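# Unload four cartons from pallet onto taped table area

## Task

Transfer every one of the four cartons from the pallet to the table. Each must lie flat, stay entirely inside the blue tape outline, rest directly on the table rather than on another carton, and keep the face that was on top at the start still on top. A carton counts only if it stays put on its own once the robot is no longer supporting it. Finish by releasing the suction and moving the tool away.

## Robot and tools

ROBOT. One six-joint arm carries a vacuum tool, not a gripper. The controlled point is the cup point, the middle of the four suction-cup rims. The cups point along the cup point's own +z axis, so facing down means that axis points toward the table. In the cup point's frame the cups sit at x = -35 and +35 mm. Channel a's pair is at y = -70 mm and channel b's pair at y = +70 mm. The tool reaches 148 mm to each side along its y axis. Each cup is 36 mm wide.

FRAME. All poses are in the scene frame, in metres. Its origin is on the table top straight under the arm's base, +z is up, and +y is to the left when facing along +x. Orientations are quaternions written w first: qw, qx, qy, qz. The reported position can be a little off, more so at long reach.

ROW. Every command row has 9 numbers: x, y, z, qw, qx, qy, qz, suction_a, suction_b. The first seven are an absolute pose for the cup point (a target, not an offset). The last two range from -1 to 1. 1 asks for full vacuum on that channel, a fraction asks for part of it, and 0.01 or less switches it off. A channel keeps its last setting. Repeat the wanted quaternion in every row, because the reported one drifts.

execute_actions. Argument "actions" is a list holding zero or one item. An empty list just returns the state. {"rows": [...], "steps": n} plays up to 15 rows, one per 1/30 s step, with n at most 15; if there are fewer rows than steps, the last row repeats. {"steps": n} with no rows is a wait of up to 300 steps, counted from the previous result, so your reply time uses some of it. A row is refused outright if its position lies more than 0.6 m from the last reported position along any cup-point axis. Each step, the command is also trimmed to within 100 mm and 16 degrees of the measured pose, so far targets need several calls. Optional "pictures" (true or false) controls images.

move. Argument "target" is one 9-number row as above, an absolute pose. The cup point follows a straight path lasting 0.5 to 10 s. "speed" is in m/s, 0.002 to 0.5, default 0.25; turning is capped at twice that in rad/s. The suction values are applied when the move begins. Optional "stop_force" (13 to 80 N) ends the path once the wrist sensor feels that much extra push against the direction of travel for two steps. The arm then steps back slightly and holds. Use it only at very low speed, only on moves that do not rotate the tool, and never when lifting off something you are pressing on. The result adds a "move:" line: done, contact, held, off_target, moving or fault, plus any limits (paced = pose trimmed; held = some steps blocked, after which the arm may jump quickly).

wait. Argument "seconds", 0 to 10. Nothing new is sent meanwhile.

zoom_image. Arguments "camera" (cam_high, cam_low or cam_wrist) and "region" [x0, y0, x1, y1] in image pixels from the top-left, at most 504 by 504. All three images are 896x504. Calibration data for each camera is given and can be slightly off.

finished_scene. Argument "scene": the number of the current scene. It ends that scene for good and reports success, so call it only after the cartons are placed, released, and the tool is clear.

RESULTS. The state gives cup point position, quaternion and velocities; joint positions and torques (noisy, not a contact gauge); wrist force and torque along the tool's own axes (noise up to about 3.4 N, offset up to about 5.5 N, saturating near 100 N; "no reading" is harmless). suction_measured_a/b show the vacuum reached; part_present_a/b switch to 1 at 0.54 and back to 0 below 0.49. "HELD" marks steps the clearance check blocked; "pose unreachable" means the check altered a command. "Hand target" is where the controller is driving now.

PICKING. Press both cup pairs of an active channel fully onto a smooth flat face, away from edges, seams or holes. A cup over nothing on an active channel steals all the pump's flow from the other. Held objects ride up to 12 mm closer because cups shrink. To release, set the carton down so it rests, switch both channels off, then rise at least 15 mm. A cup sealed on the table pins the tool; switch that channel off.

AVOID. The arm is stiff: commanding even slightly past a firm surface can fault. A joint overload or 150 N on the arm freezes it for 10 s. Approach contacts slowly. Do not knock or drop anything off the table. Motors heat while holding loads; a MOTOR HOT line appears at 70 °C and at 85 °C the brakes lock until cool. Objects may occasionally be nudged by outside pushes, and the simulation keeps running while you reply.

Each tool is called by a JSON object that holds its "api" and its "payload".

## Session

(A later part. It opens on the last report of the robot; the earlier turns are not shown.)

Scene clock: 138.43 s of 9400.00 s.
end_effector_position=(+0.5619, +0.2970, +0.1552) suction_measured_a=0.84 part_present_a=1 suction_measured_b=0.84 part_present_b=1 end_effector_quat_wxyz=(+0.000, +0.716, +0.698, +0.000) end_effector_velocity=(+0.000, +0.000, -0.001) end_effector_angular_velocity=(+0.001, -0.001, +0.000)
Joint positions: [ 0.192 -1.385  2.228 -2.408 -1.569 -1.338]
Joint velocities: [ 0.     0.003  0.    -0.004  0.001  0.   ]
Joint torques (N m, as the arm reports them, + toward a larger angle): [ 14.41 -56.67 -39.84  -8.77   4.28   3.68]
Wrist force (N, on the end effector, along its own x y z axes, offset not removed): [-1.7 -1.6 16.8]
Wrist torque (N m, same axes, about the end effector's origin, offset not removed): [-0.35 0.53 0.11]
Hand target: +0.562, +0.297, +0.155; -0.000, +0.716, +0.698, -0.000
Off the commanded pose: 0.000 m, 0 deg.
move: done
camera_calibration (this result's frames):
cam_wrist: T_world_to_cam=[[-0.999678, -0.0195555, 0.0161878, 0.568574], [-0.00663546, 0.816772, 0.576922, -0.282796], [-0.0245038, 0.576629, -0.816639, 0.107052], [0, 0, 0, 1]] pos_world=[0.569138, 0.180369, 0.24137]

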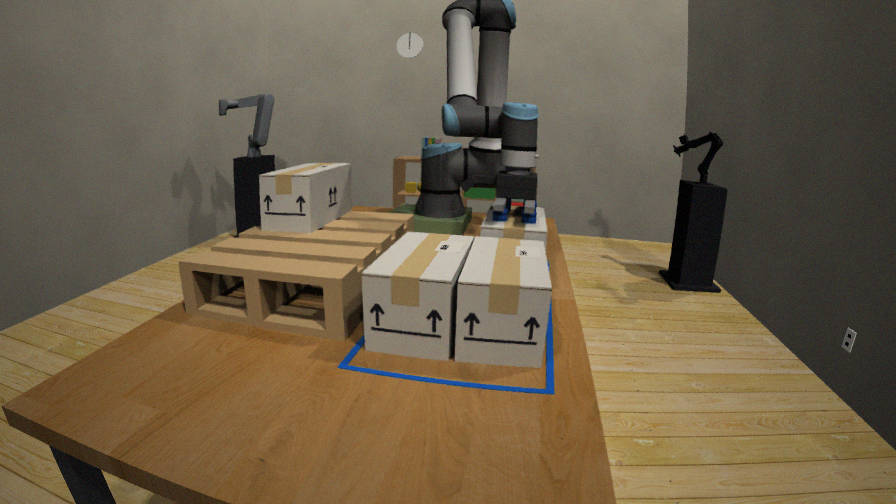

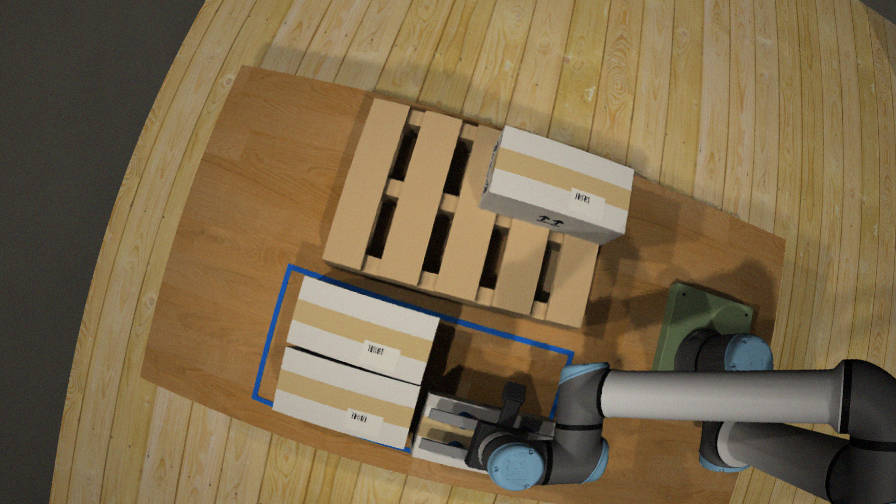

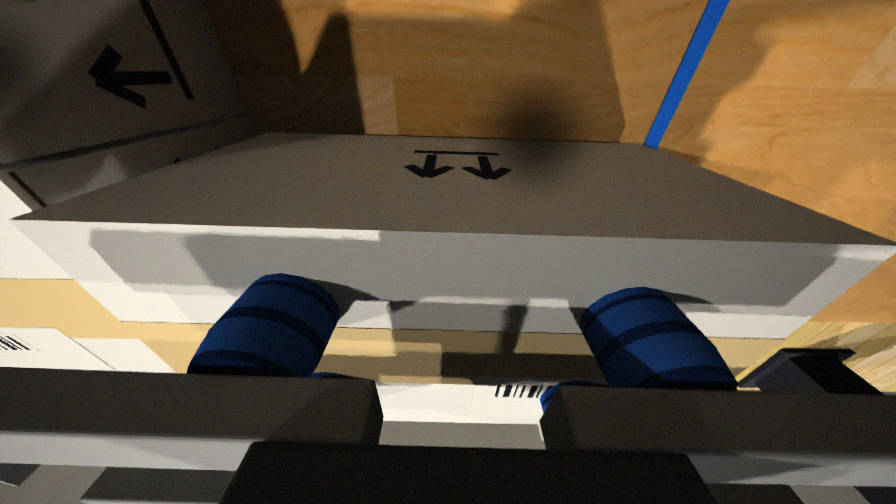

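{"api": "move", "payload": {"target": [0.569,0.295,0.137,0,0.7159,0.6982,0,1,1], "speed": 0.015}}

{"api": "execute_actions", "payload": {"actions": [{"rows":[[0.569,0.295,0.145,0,0.7159,0.6982,0,0,0]],"steps":12}], "pictures": false}}

{"api": "move", "payload": {"target": [0.569,0.295,0.35,0,0.7071,0.7071,0,0,0], "speed": 0.2}}

Scene clock: 150.90 s of 9400.00 s.
end_effector_position=(+0.5689, +0.2950, +0.1371) suction_measured_a=0.84 part_present_a=1 suction_measured_b=0.84 part_present_b=1 end_effector_quat_wxyz=(-0.000, +0.716, +0.698, +0.000) end_effector_velocity=(+0.000, +0.000, -0.001) end_effector_angular_velocity=(+0.001, +0.000, -0.001)
Joint positions: [ 0.187 -1.349  2.229 -2.445 -1.569 -1.343]
Joint velocities: [-0.     0.002  0.001 -0.003  0.001  0.   ]
Joint torques (N m, as the arm reports them, + toward a larger angle): [-19.53 -51.64 -38.57  -8.68   2.38  -3.2 ]
Wrist force (N, on the end effector, along its own x y z axes, offset not removed): [-1.4 -5.1 19.0]
Wrist torque (N m, same axes, about the end effector's origin, offset not removed): [-0.82 0.32 0.30]
Hand target: +0.569, +0.295, +0.137; -0.000, +0.716, +0.698, +0.000
Off the commanded pose: 0.000 m, 0 deg.
move: done
camera_calibration (this result's frames):
cam_wrist: T_world_to_cam=[[-0.999677, -0.0195541, 0.0162108, 0.575874], [-0.00662041, 0.816757, 0.576944, -0.270708], [-0.0245219, 0.576651, -0.816623, 0.0935906], [0, 0, 0, 1]] pos_world=[0.576191, 0.178394, 0.223276]

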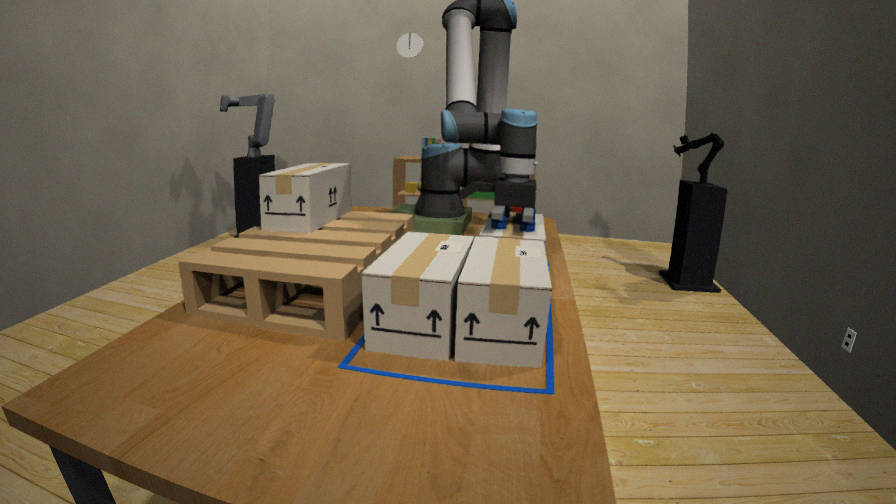

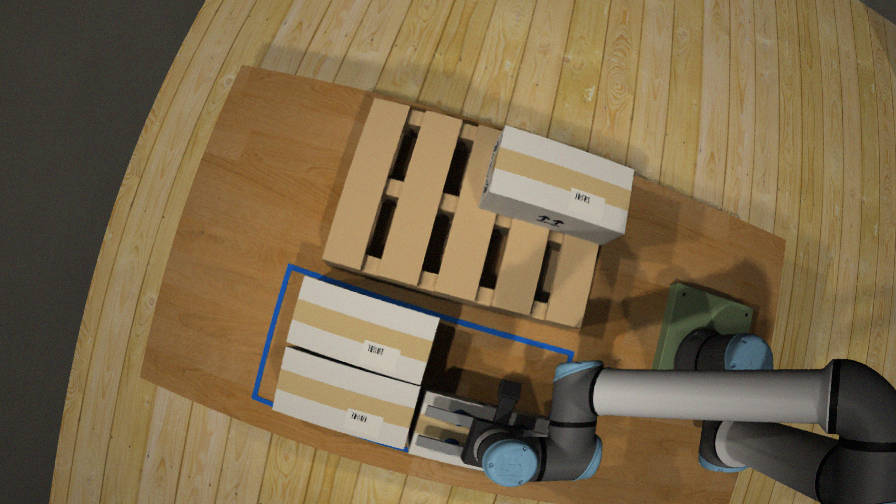

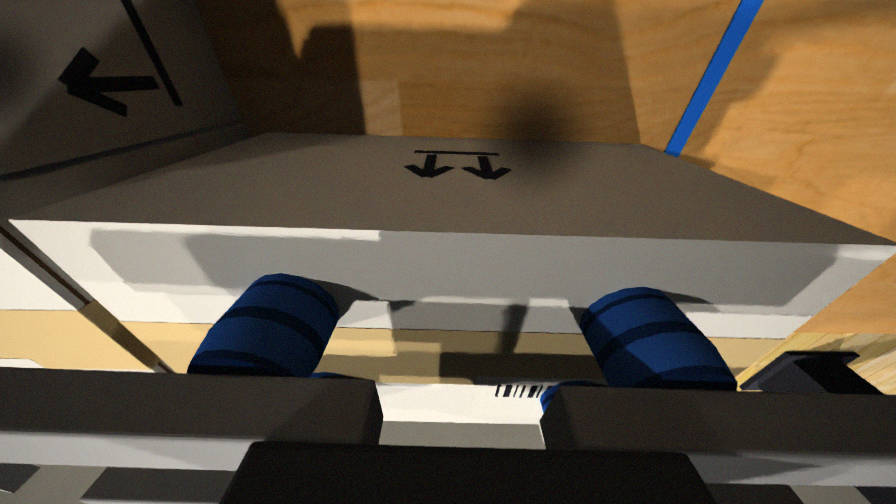

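Scene clock: 151.30 s of 9400.00 s.
end_effector_position=(+0.5690, +0.2950, +0.1448) suction_measured_a=0.00 part_present_a=0 suction_measured_b=0.00 part_present_b=0 end_effector_quat_wxyz=(-0.000, +0.716, +0.698, -0.000) end_effector_velocity=(+0.000, +0.000, +0.002) end_effector_angular_velocity=(+0.000, -0.000, +0.000)
Joint positions: [ 0.187 -1.362  2.225 -2.428 -1.569 -1.343]
Joint velocities: [ 0.    -0.002 -0.002  0.003  0.    -0.   ]
Joint torques (N m, as the arm reports them, + toward a larger angle): [-19.66 -57.27 -38.35  -1.63   1.48  -3.16]
Wrist force (N, on the end effector, along its own x y z axes, offset not removed): [-9.2 -9.8 -22.6]
Wrist torque (N m, same axes, about the end effector's origin, offset not removed): [-0.55 1.19 0.16]
Hand target: +0.569, +0.295, +0.145; +0.000, +0.716, +0.698, +0.000
Off the commanded pose: 0.000 m, 0 deg.
Steps of this call (steps 1 to 12: all 12 steps of this action). Readings (end_effector_position | what the end effector reports):
1: (+0.5689, +0.2950, +0.1371) | suction_measured_a=0.43 part_present_a=0 suction_measured_b=0.43 part_present_b=0
2: (+0.5689, +0.2950, +0.1384) | suction_measured_a=0.11 part_present_a=0 suction_measured_b=0.11 part_present_b=0
4: (+0.5692, +0.2950, +0.1419) | suction_measured_a=0.00 part_present_a=0 suction_measured_b=0.00 part_present_b=0
8: (+0.5690, +0.2950, +0.1444) | suction_measured_a=0.00 part_present_a=0 suction_measured_b=0.00 part_present_b=0
12: the state above

Scene clock: 153.07 s of 9400.00 s.
end_effector_position=(+0.5691, +0.2950, +0.3498) suction_measured_a=0.00 part_present_a=0 suction_measured_b=0.00 part_present_b=0 end_effector_quat_wxyz=(-0.000, +0.707, +0.707, +0.000) end_effector_velocity=(+0.000, -0.000, +0.002) end_effector_angular_velocity=(-0.001, +0.000, +0.001)
Joint positions: [ 0.186 -1.599  2.038 -2.004 -1.569 -1.369]
Joint velocities: [-0.    -0.001 -0.003  0.004 -0.001 -0.001]
Joint torques (N m, as the arm reports them, + toward a larger angle): [-19.01 -62.17 -54.77  -2.38  -2.09  -3.22]
Wrist force (N, on the end effector, along its own x y z axes, offset not removed): [-3.7 -6.5 -6.8]
Wrist torque (N m, same axes, about the end effector's origin, offset not removed): [-0.74 0.81 0.48]
Hand target: +0.569, +0.295, +0.350; +0.000, +0.707, +0.707, +0.000
Off the commanded pose: 0.000 m, 0 deg.
move: done
camera_calibration (this result's frames):
cam_wrist: T_world_to_cam=[[-0.998875, -0.0445542, 0.0162215, 0.579544], [-0.0270427, 0.816335, 0.576945, -0.381685], [-0.0389475, 0.575858, -0.816622, 0.275688], [0, 0, 0, 1]] pos_world=[0.579308, 0.178646, 0.435943]

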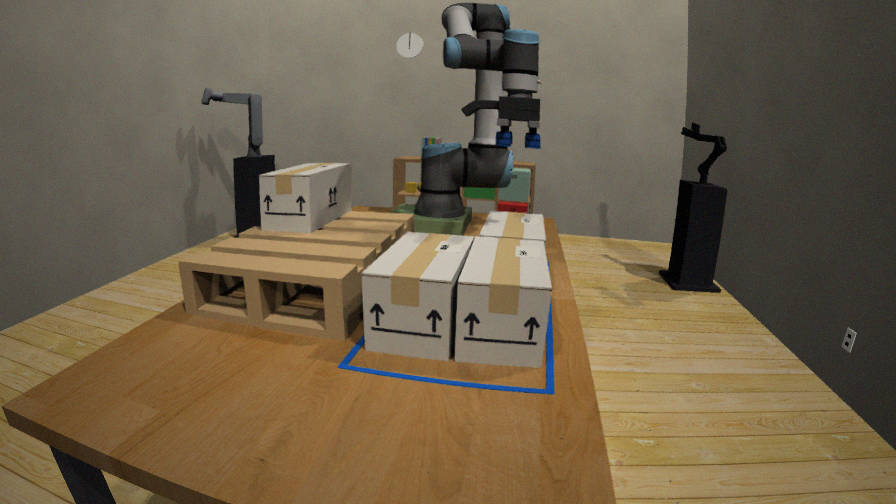

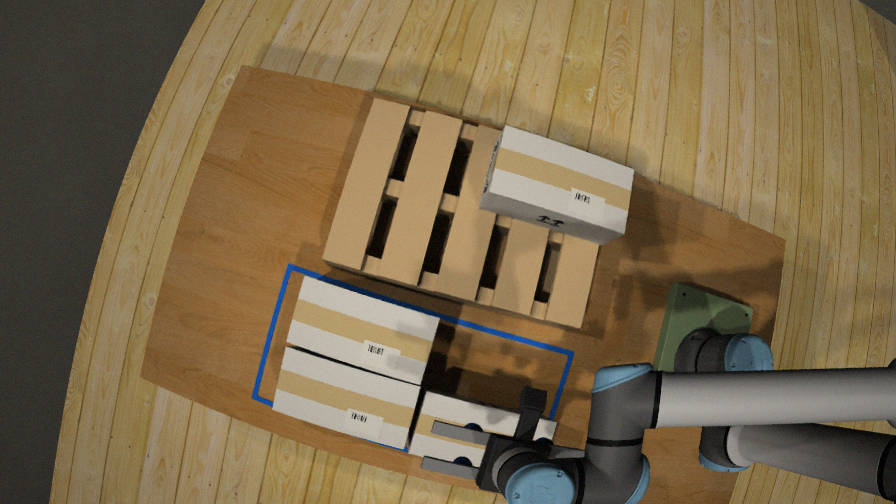

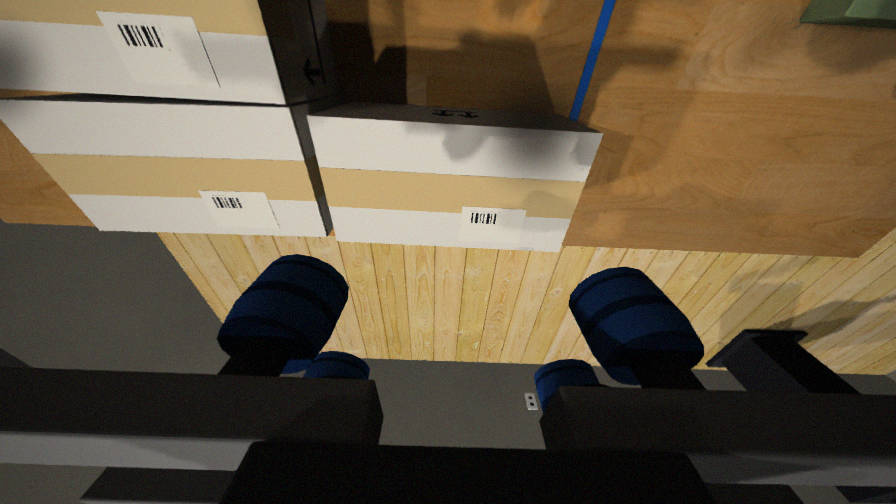

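{"api": "move", "payload": {"target": [0.565,-0.275,0.33,0,0.7071,0.7071,0,0,0], "speed": 0.3}}

Scene clock: 157.70 s of 9400.00 s.
end_effector_position=(+0.5641, -0.2748, +0.3300) suction_measured_a=0.00 part_present_a=0 suction_measured_b=0.00 part_present_b=0 end_effector_quat_wxyz=(+0.000, +0.707, +0.707, +0.000) end_effector_velocity=(+0.000, -0.001, -0.000) end_effector_angular_velocity=(+0.000, +0.001, +0.000)
Joint positions: [-0.747 -1.606  2.084 -2.044 -1.574 -2.302]
Joint velocities: [-0.002  0.002 -0.002  0.001 -0.    -0.002]
Joint torques (N m, as the arm reports them, + toward a larger angle): [-20.48 -30.97 -57.18  -7.06   4.18  -3.12]
Wrist force (N, on the end effector, along its own x y z axes, offset not removed): [-3.7 -5.6 -3.2]
Wrist torque (N m, same axes, about the end effector's origin, offset not removed): [-0.64 0.65 0.34]
Hand target: +0.564, -0.275, +0.330; +0.000, +0.707, +0.707, +0.000
Off the commanded pose: 0.001 m, 0 deg.
move: done
camera_calibration (this result's frames):
cam_wrist: T_world_to_cam=[[-0.998883, -0.0445757, 0.0156461, 0.549667], [-0.0273798, 0.816144, 0.5772, 0.0948082], [-0.0384986, 0.576127, -0.816453, 0.587274], [0, 0, 0, 1]] pos_world=[0.574258, -0.39122, 0.416158]

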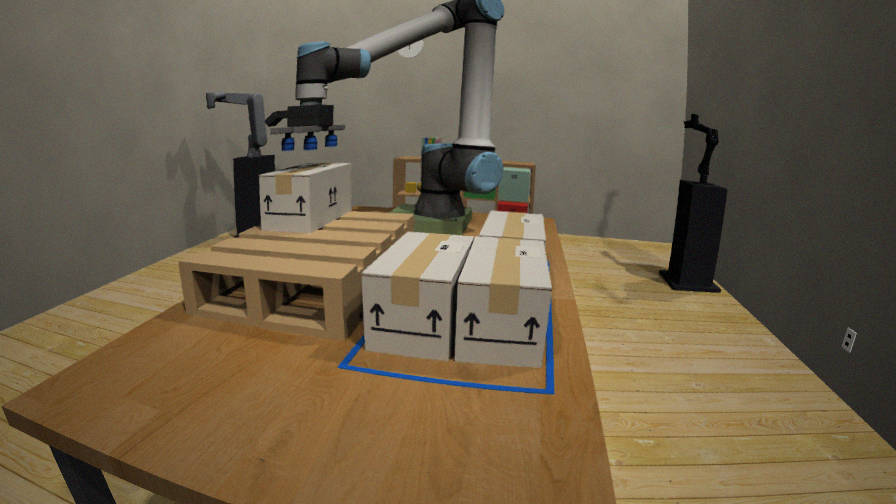

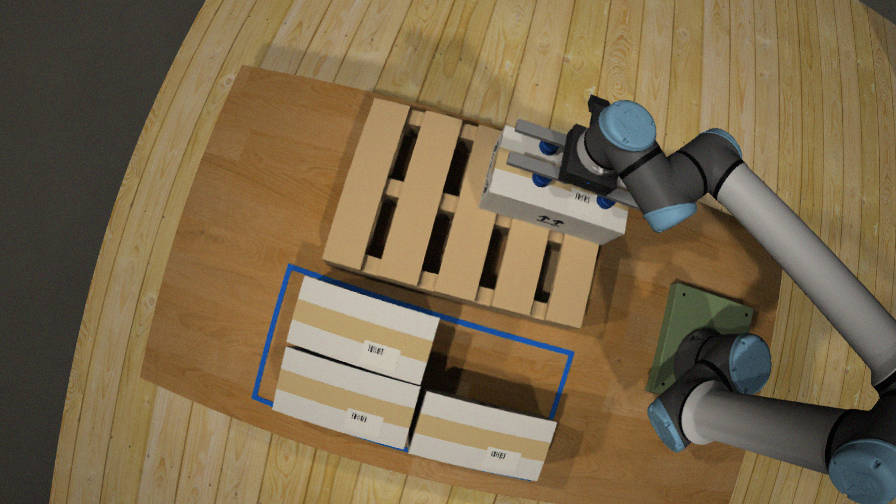

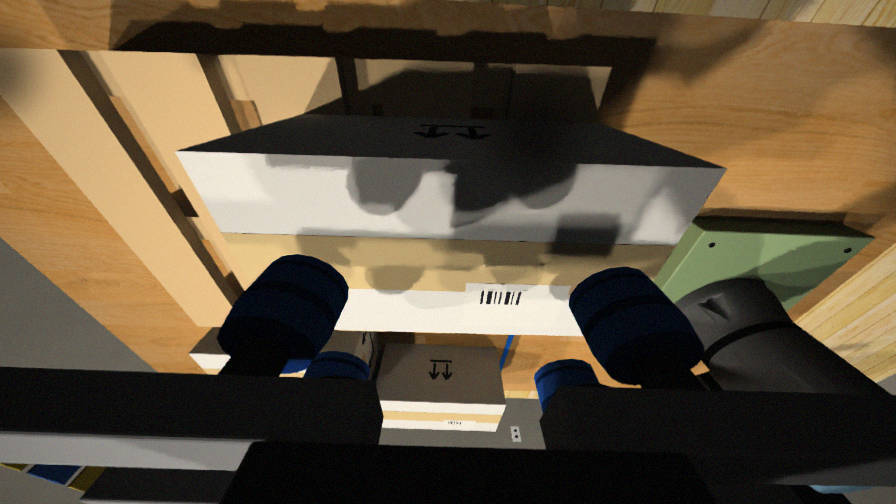

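{"api": "move", "payload": {"target": [0.566,-0.279,0.262,0,0.7071,0.7071,0,1,1], "speed": 0.04}}

{"api": "execute_actions", "payload": {"actions": [{"steps":12}], "pictures": false}}

{"api": "move", "payload": {"target": [0.566,-0.277,0.31,0,0.7071,0.7071,0,1,1], "speed": 0.08}}

{"api": "move", "payload": {"target": [0.567,0.137,0.31,0,0.7159,0.6982,0,1,1], "speed": 0.22}}

{"api": "move", "payload": {"target": [0.567,0.137,0.15,0,0.7159,0.6982,0,1,1], "speed": 0.08}}

Scene clock: 163.60 s of 9400.00 s.
end_effector_position=(+0.5659, -0.2789, +0.2620) suction_measured_a=0.58 part_present_a=1 suction_measured_b=0.58 part_present_b=1 end_effector_quat_wxyz=(-0.000, +0.707, +0.707, -0.000) end_effector_velocity=(+0.001, -0.001, -0.001) end_effector_angular_velocity=(-0.001, -0.002, -0.000)
Joint positions: [-0.75  -1.534  2.15  -2.182 -1.574 -2.306]
Joint velocities: [-0.     0.002  0.    -0.005  0.     0.   ]
Joint torques (N m, as the arm reports them, + toward a larger angle): [-18.02 -49.79 -47.6   -8.78  -3.86  -2.95]
Wrist force (N, on the end effector, along its own x y z axes, offset not removed): [-4.4 -9.0 17.7]
Wrist torque (N m, same axes, about the end effector's origin, offset not removed): [-1.18 0.77 0.32]
Hand target: +0.566, -0.279, +0.262; +0.000, +0.707, +0.707, +0.000
Off the commanded pose: 0.000 m, 0 deg.
After step 90, 0.87 s passed at rest.
move: done
camera_calibration (this result's frames):
cam_wrist: T_world_to_cam=[[-0.998872, -0.0445701, 0.016362, 0.552112], [-0.0269718, 0.816294, 0.577007, 0.137332], [-0.0390735, 0.575915, -0.816575, 0.534516], [0, 0, 0, 1]] pos_world=[0.576078, -0.395331, 0.348198]

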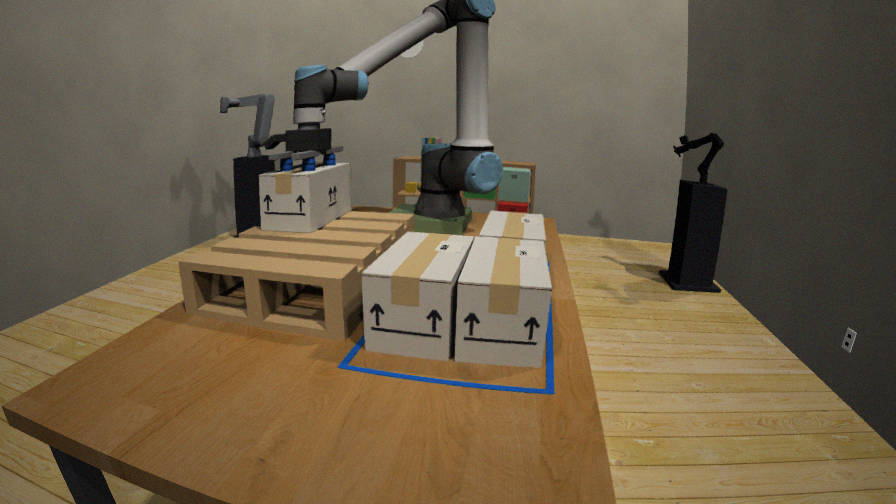

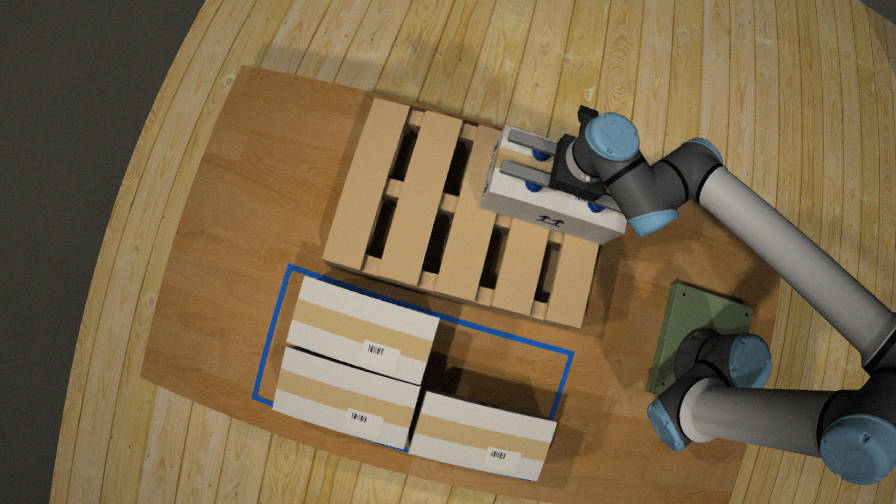

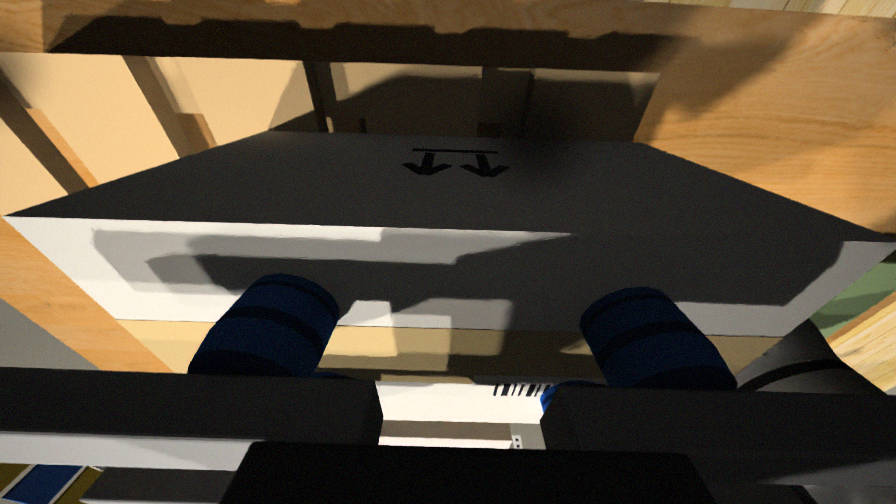

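Scene clock: 164.00 s of 9400.00 s.
end_effector_position=(+0.5659, -0.2790, +0.2620) suction_measured_a=0.79 part_present_a=1 suction_measured_b=0.79 part_present_b=1 end_effector_quat_wxyz=(-0.000, +0.707, +0.707, -0.000) end_effector_velocity=(-0.000, +0.000, -0.001) end_effector_angular_velocity=(+0.001, +0.000, -0.001)
Joint positions: [-0.75  -1.534  2.15  -2.183 -1.574 -2.306]
Joint velocities: [ 0.     0.     0.001 -0.     0.     0.001]
Joint torques (N m, as the arm reports them, + toward a larger angle): [-17.32 -48.54 -49.54  -8.96  -2.4   -2.87]
Wrist force (N, on the end effector, along its own x y z axes, offset not removed): [-5.3 -4.8 18.5]
Wrist torque (N m, same axes, about the end effector's origin, offset not removed): [-1.00 0.95 0.39]
Hand target: +0.566, -0.279, +0.262; +0.000, +0.707, +0.707, +0.000
Off the commanded pose: 0.000 m, 0 deg.
Steps of this call (steps 1 to 12: nothing new was sent). Readings (end_effector_position | what the end effector reports):
1: (+0.5659, -0.2789, +0.2620) | suction_measured_a=0.61 part_present_a=1 suction_measured_b=0.61 part_present_b=1
2: (+0.5659, -0.2790, +0.2620) | suction_measured_a=0.64 part_present_a=1 suction_measured_b=0.64 part_present_b=1
4: (+0.5659, -0.2790, +0.2620) | suction_measured_a=0.69 part_present_a=1 suction_measured_b=0.69 part_present_b=1
8: (+0.5659, -0.2790, +0.2620) | suction_measured_a=0.75 part_present_a=1 suction_measured_b=0.75 part_present_b=1
12: the state above

Scene clock: 165.00 s of 9400.00 s.
end_effector_position=(+0.5660, -0.2770, +0.3099) suction_measured_a=0.84 part_present_a=1 suction_measured_b=0.84 part_present_b=1 end_effector_quat_wxyz=(-0.000, +0.707, +0.707, -0.000) end_effector_velocity=(+0.000, +0.000, +0.002) end_effector_angular_velocity=(+0.001, -0.000, +0.000)
Joint positions: [-0.748 -1.584  2.102 -2.084 -1.574 -2.303]
Joint velocities: [ 0.    -0.001 -0.002  0.004  0.001  0.   ]
Joint torques (N m, as the arm reports them, + toward a larger angle): [ 15.88 -71.82 -65.43  -4.9    0.22   3.84]
Wrist force (N, on the end effector, along its own x y z axes, offset not removed): [-5.7 -8.4 14.7]
Wrist torque (N m, same axes, about the end effector's origin, offset not removed): [-1.41 1.09 0.22]
Hand target: +0.566, -0.277, +0.310; -0.000, +0.707, +0.707, -0.000
Off the commanded pose: 0.000 m, 0 deg.
move: done
camera_calibration (this result's frames):
cam_wrist: T_world_to_cam=[[-0.998874, -0.0445688, 0.0162489, 0.551567], [-0.0270408, 0.816365, 0.576903, 0.108277], [-0.0389768, 0.575814, -0.816651, 0.572424], [0, 0, 0, 1]] pos_world=[0.576185, -0.393421, 0.396043]

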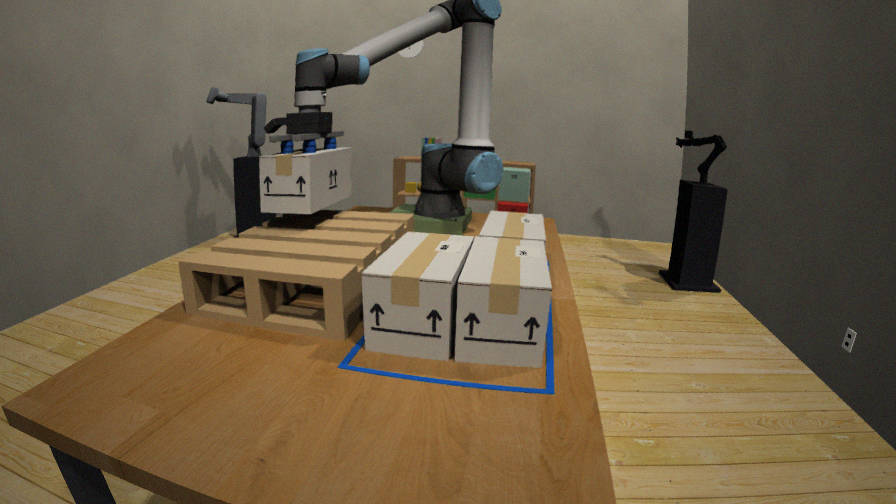

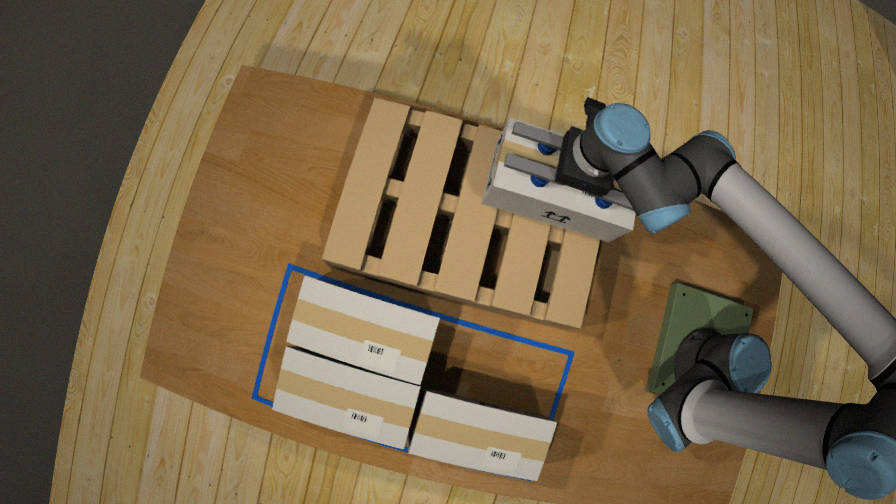

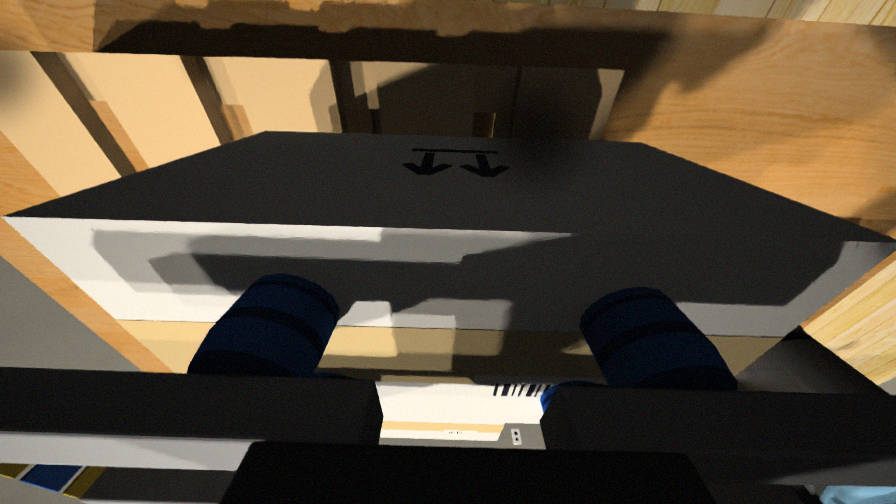

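Scene clock: 167.43 s of 9400.00 s.
end_effector_position=(+0.5676, +0.1369, +0.3100) suction_measured_a=0.84 part_present_a=1 suction_measured_b=0.84 part_present_b=1 end_effector_quat_wxyz=(-0.000, +0.716, +0.698, -0.000) end_effector_velocity=(+0.000, +0.001, -0.000) end_effector_angular_velocity=(-0.001, +0.000, -0.001)
Joint positions: [-0.082 -1.665  2.177 -2.076 -1.571 -1.612]
Joint velocities: [ 0.002  0.001 -0.001  0.    -0.001  0.003]
Joint torques (N m, as the arm reports them, + toward a larger angle): [ 13.33 -32.38 -66.7   -9.11  -4.05   3.58]
Wrist force (N, on the end effector, along its own x y z axes, offset not removed): [-0.8 -5.9 15.9]
Wrist torque (N m, same axes, about the end effector's origin, offset not removed): [-1.10 0.40 0.10]
Hand target: +0.568, +0.137, +0.310; -0.000, +0.716, +0.698, -0.000
Off the commanded pose: 0.001 m, 0 deg.
move: done
camera_calibration (this result's frames):
cam_wrist: T_world_to_cam=[[-0.99967, -0.0195659, 0.0166312, 0.568477], [-0.00639223, 0.816868, 0.576789, -0.241409], [-0.0248709, 0.576492, -0.816724, 0.326219], [0, 0, 0, 1]] pos_world=[0.574859, 0.0202593, 0.396219]

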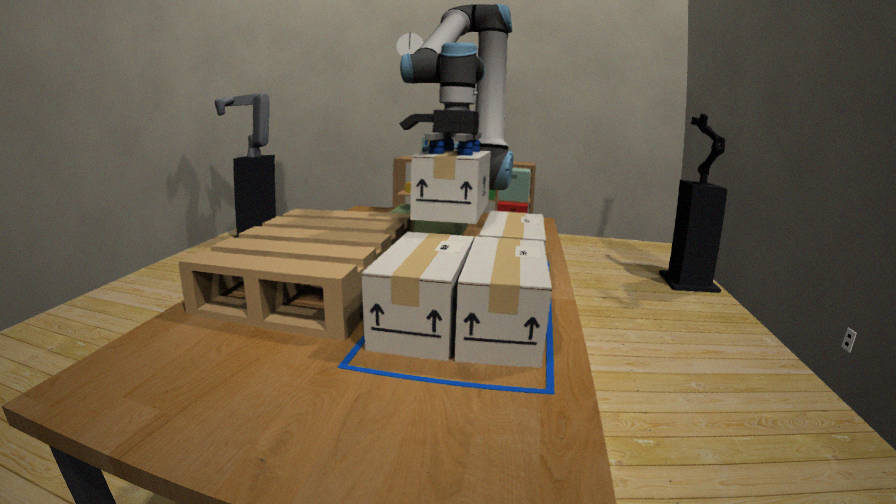

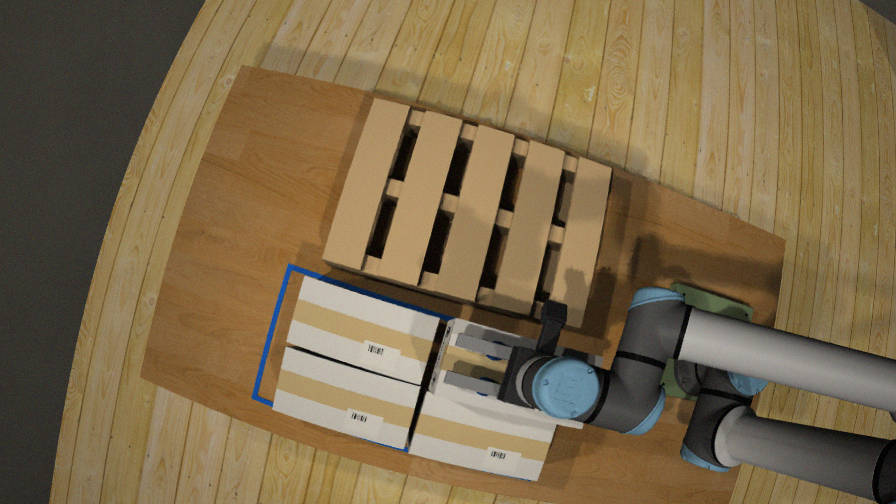

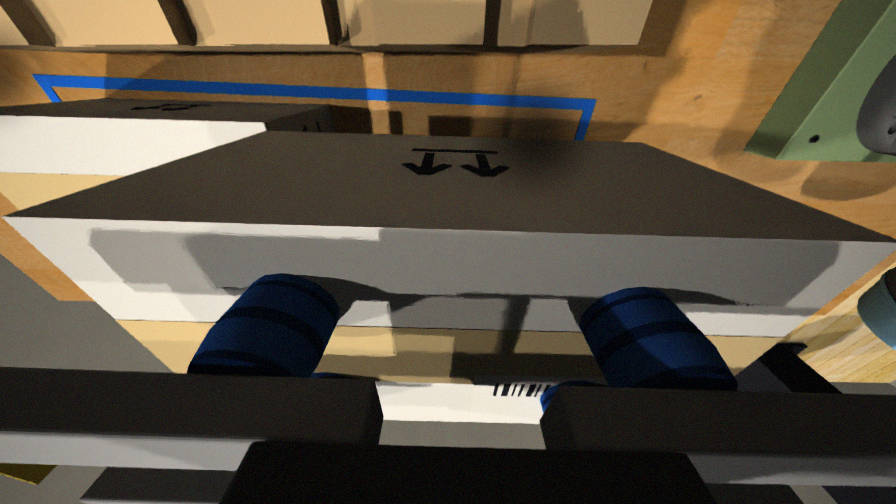

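Scene clock: 169.83 s of 9400.00 s.
end_effector_position=(+0.5669, +0.1370, +0.1502) suction_measured_a=0.84 part_present_a=1 suction_measured_b=0.84 part_present_b=1 end_effector_quat_wxyz=(+0.000, +0.716, +0.698, +0.000) end_effector_velocity=(+0.001, +0.000, -0.000) end_effector_angular_velocity=(-0.000, -0.002, +0.001)
Joint positions: [-0.082 -1.453  2.327 -2.439 -1.571 -1.612]
Joint velocities: [ 0.     0.002 -0.001 -0.004 -0.    -0.001]
Joint torques (N m, as the arm reports them, + toward a larger angle): [ 14.22 -40.94 -39.26  -9.06   4.     3.37]
Wrist force (N, on the end effector, along its own x y z axes, offset not removed): [-5.8 -9.7 18.0]
Wrist torque (N m, same axes, about the end effector's origin, offset not removed): [-1.76 1.12 0.20]
Hand target: +0.567, +0.137, +0.150; -0.000, +0.716, +0.698, -0.000
Off the commanded pose: 0.000 m, 0 deg.
move: done
camera_calibration (this result's frames):
cam_wrist: T_world_to_cam=[[-0.999676, -0.0196358, 0.0161902, 0.570522], [-0.00669952, 0.816769, 0.576925, -0.149157], [-0.024552, 0.57663, -0.816636, 0.195359], [0, 0, 0, 1]] pos_world=[0.574135, 0.0203798, 0.236353]

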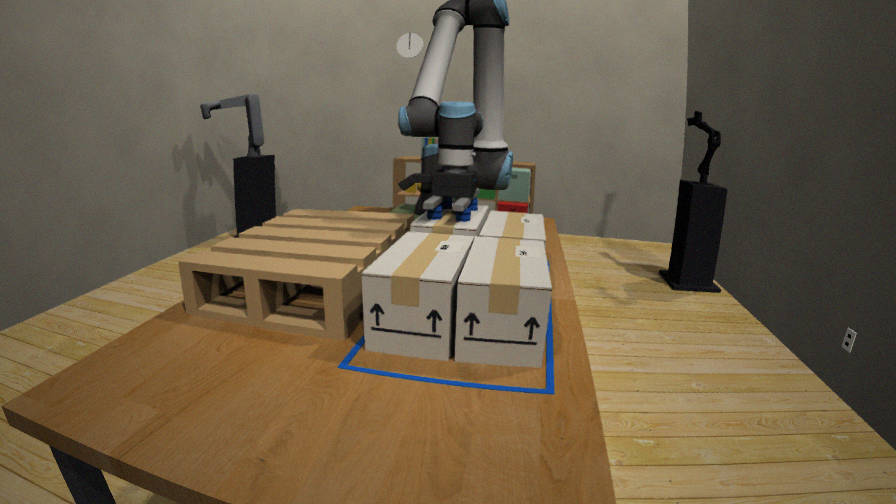

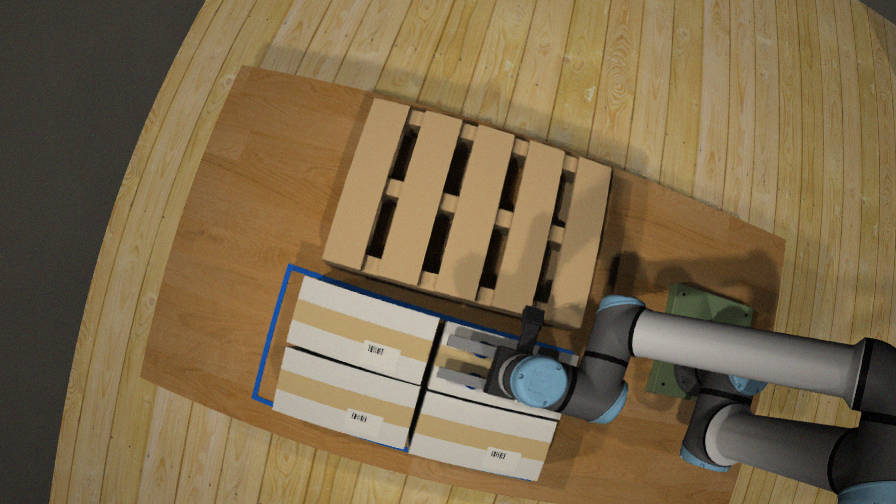

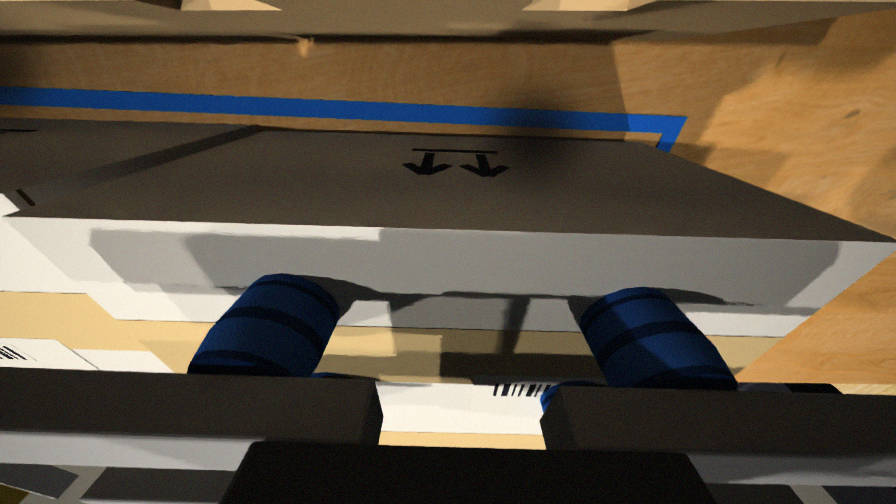

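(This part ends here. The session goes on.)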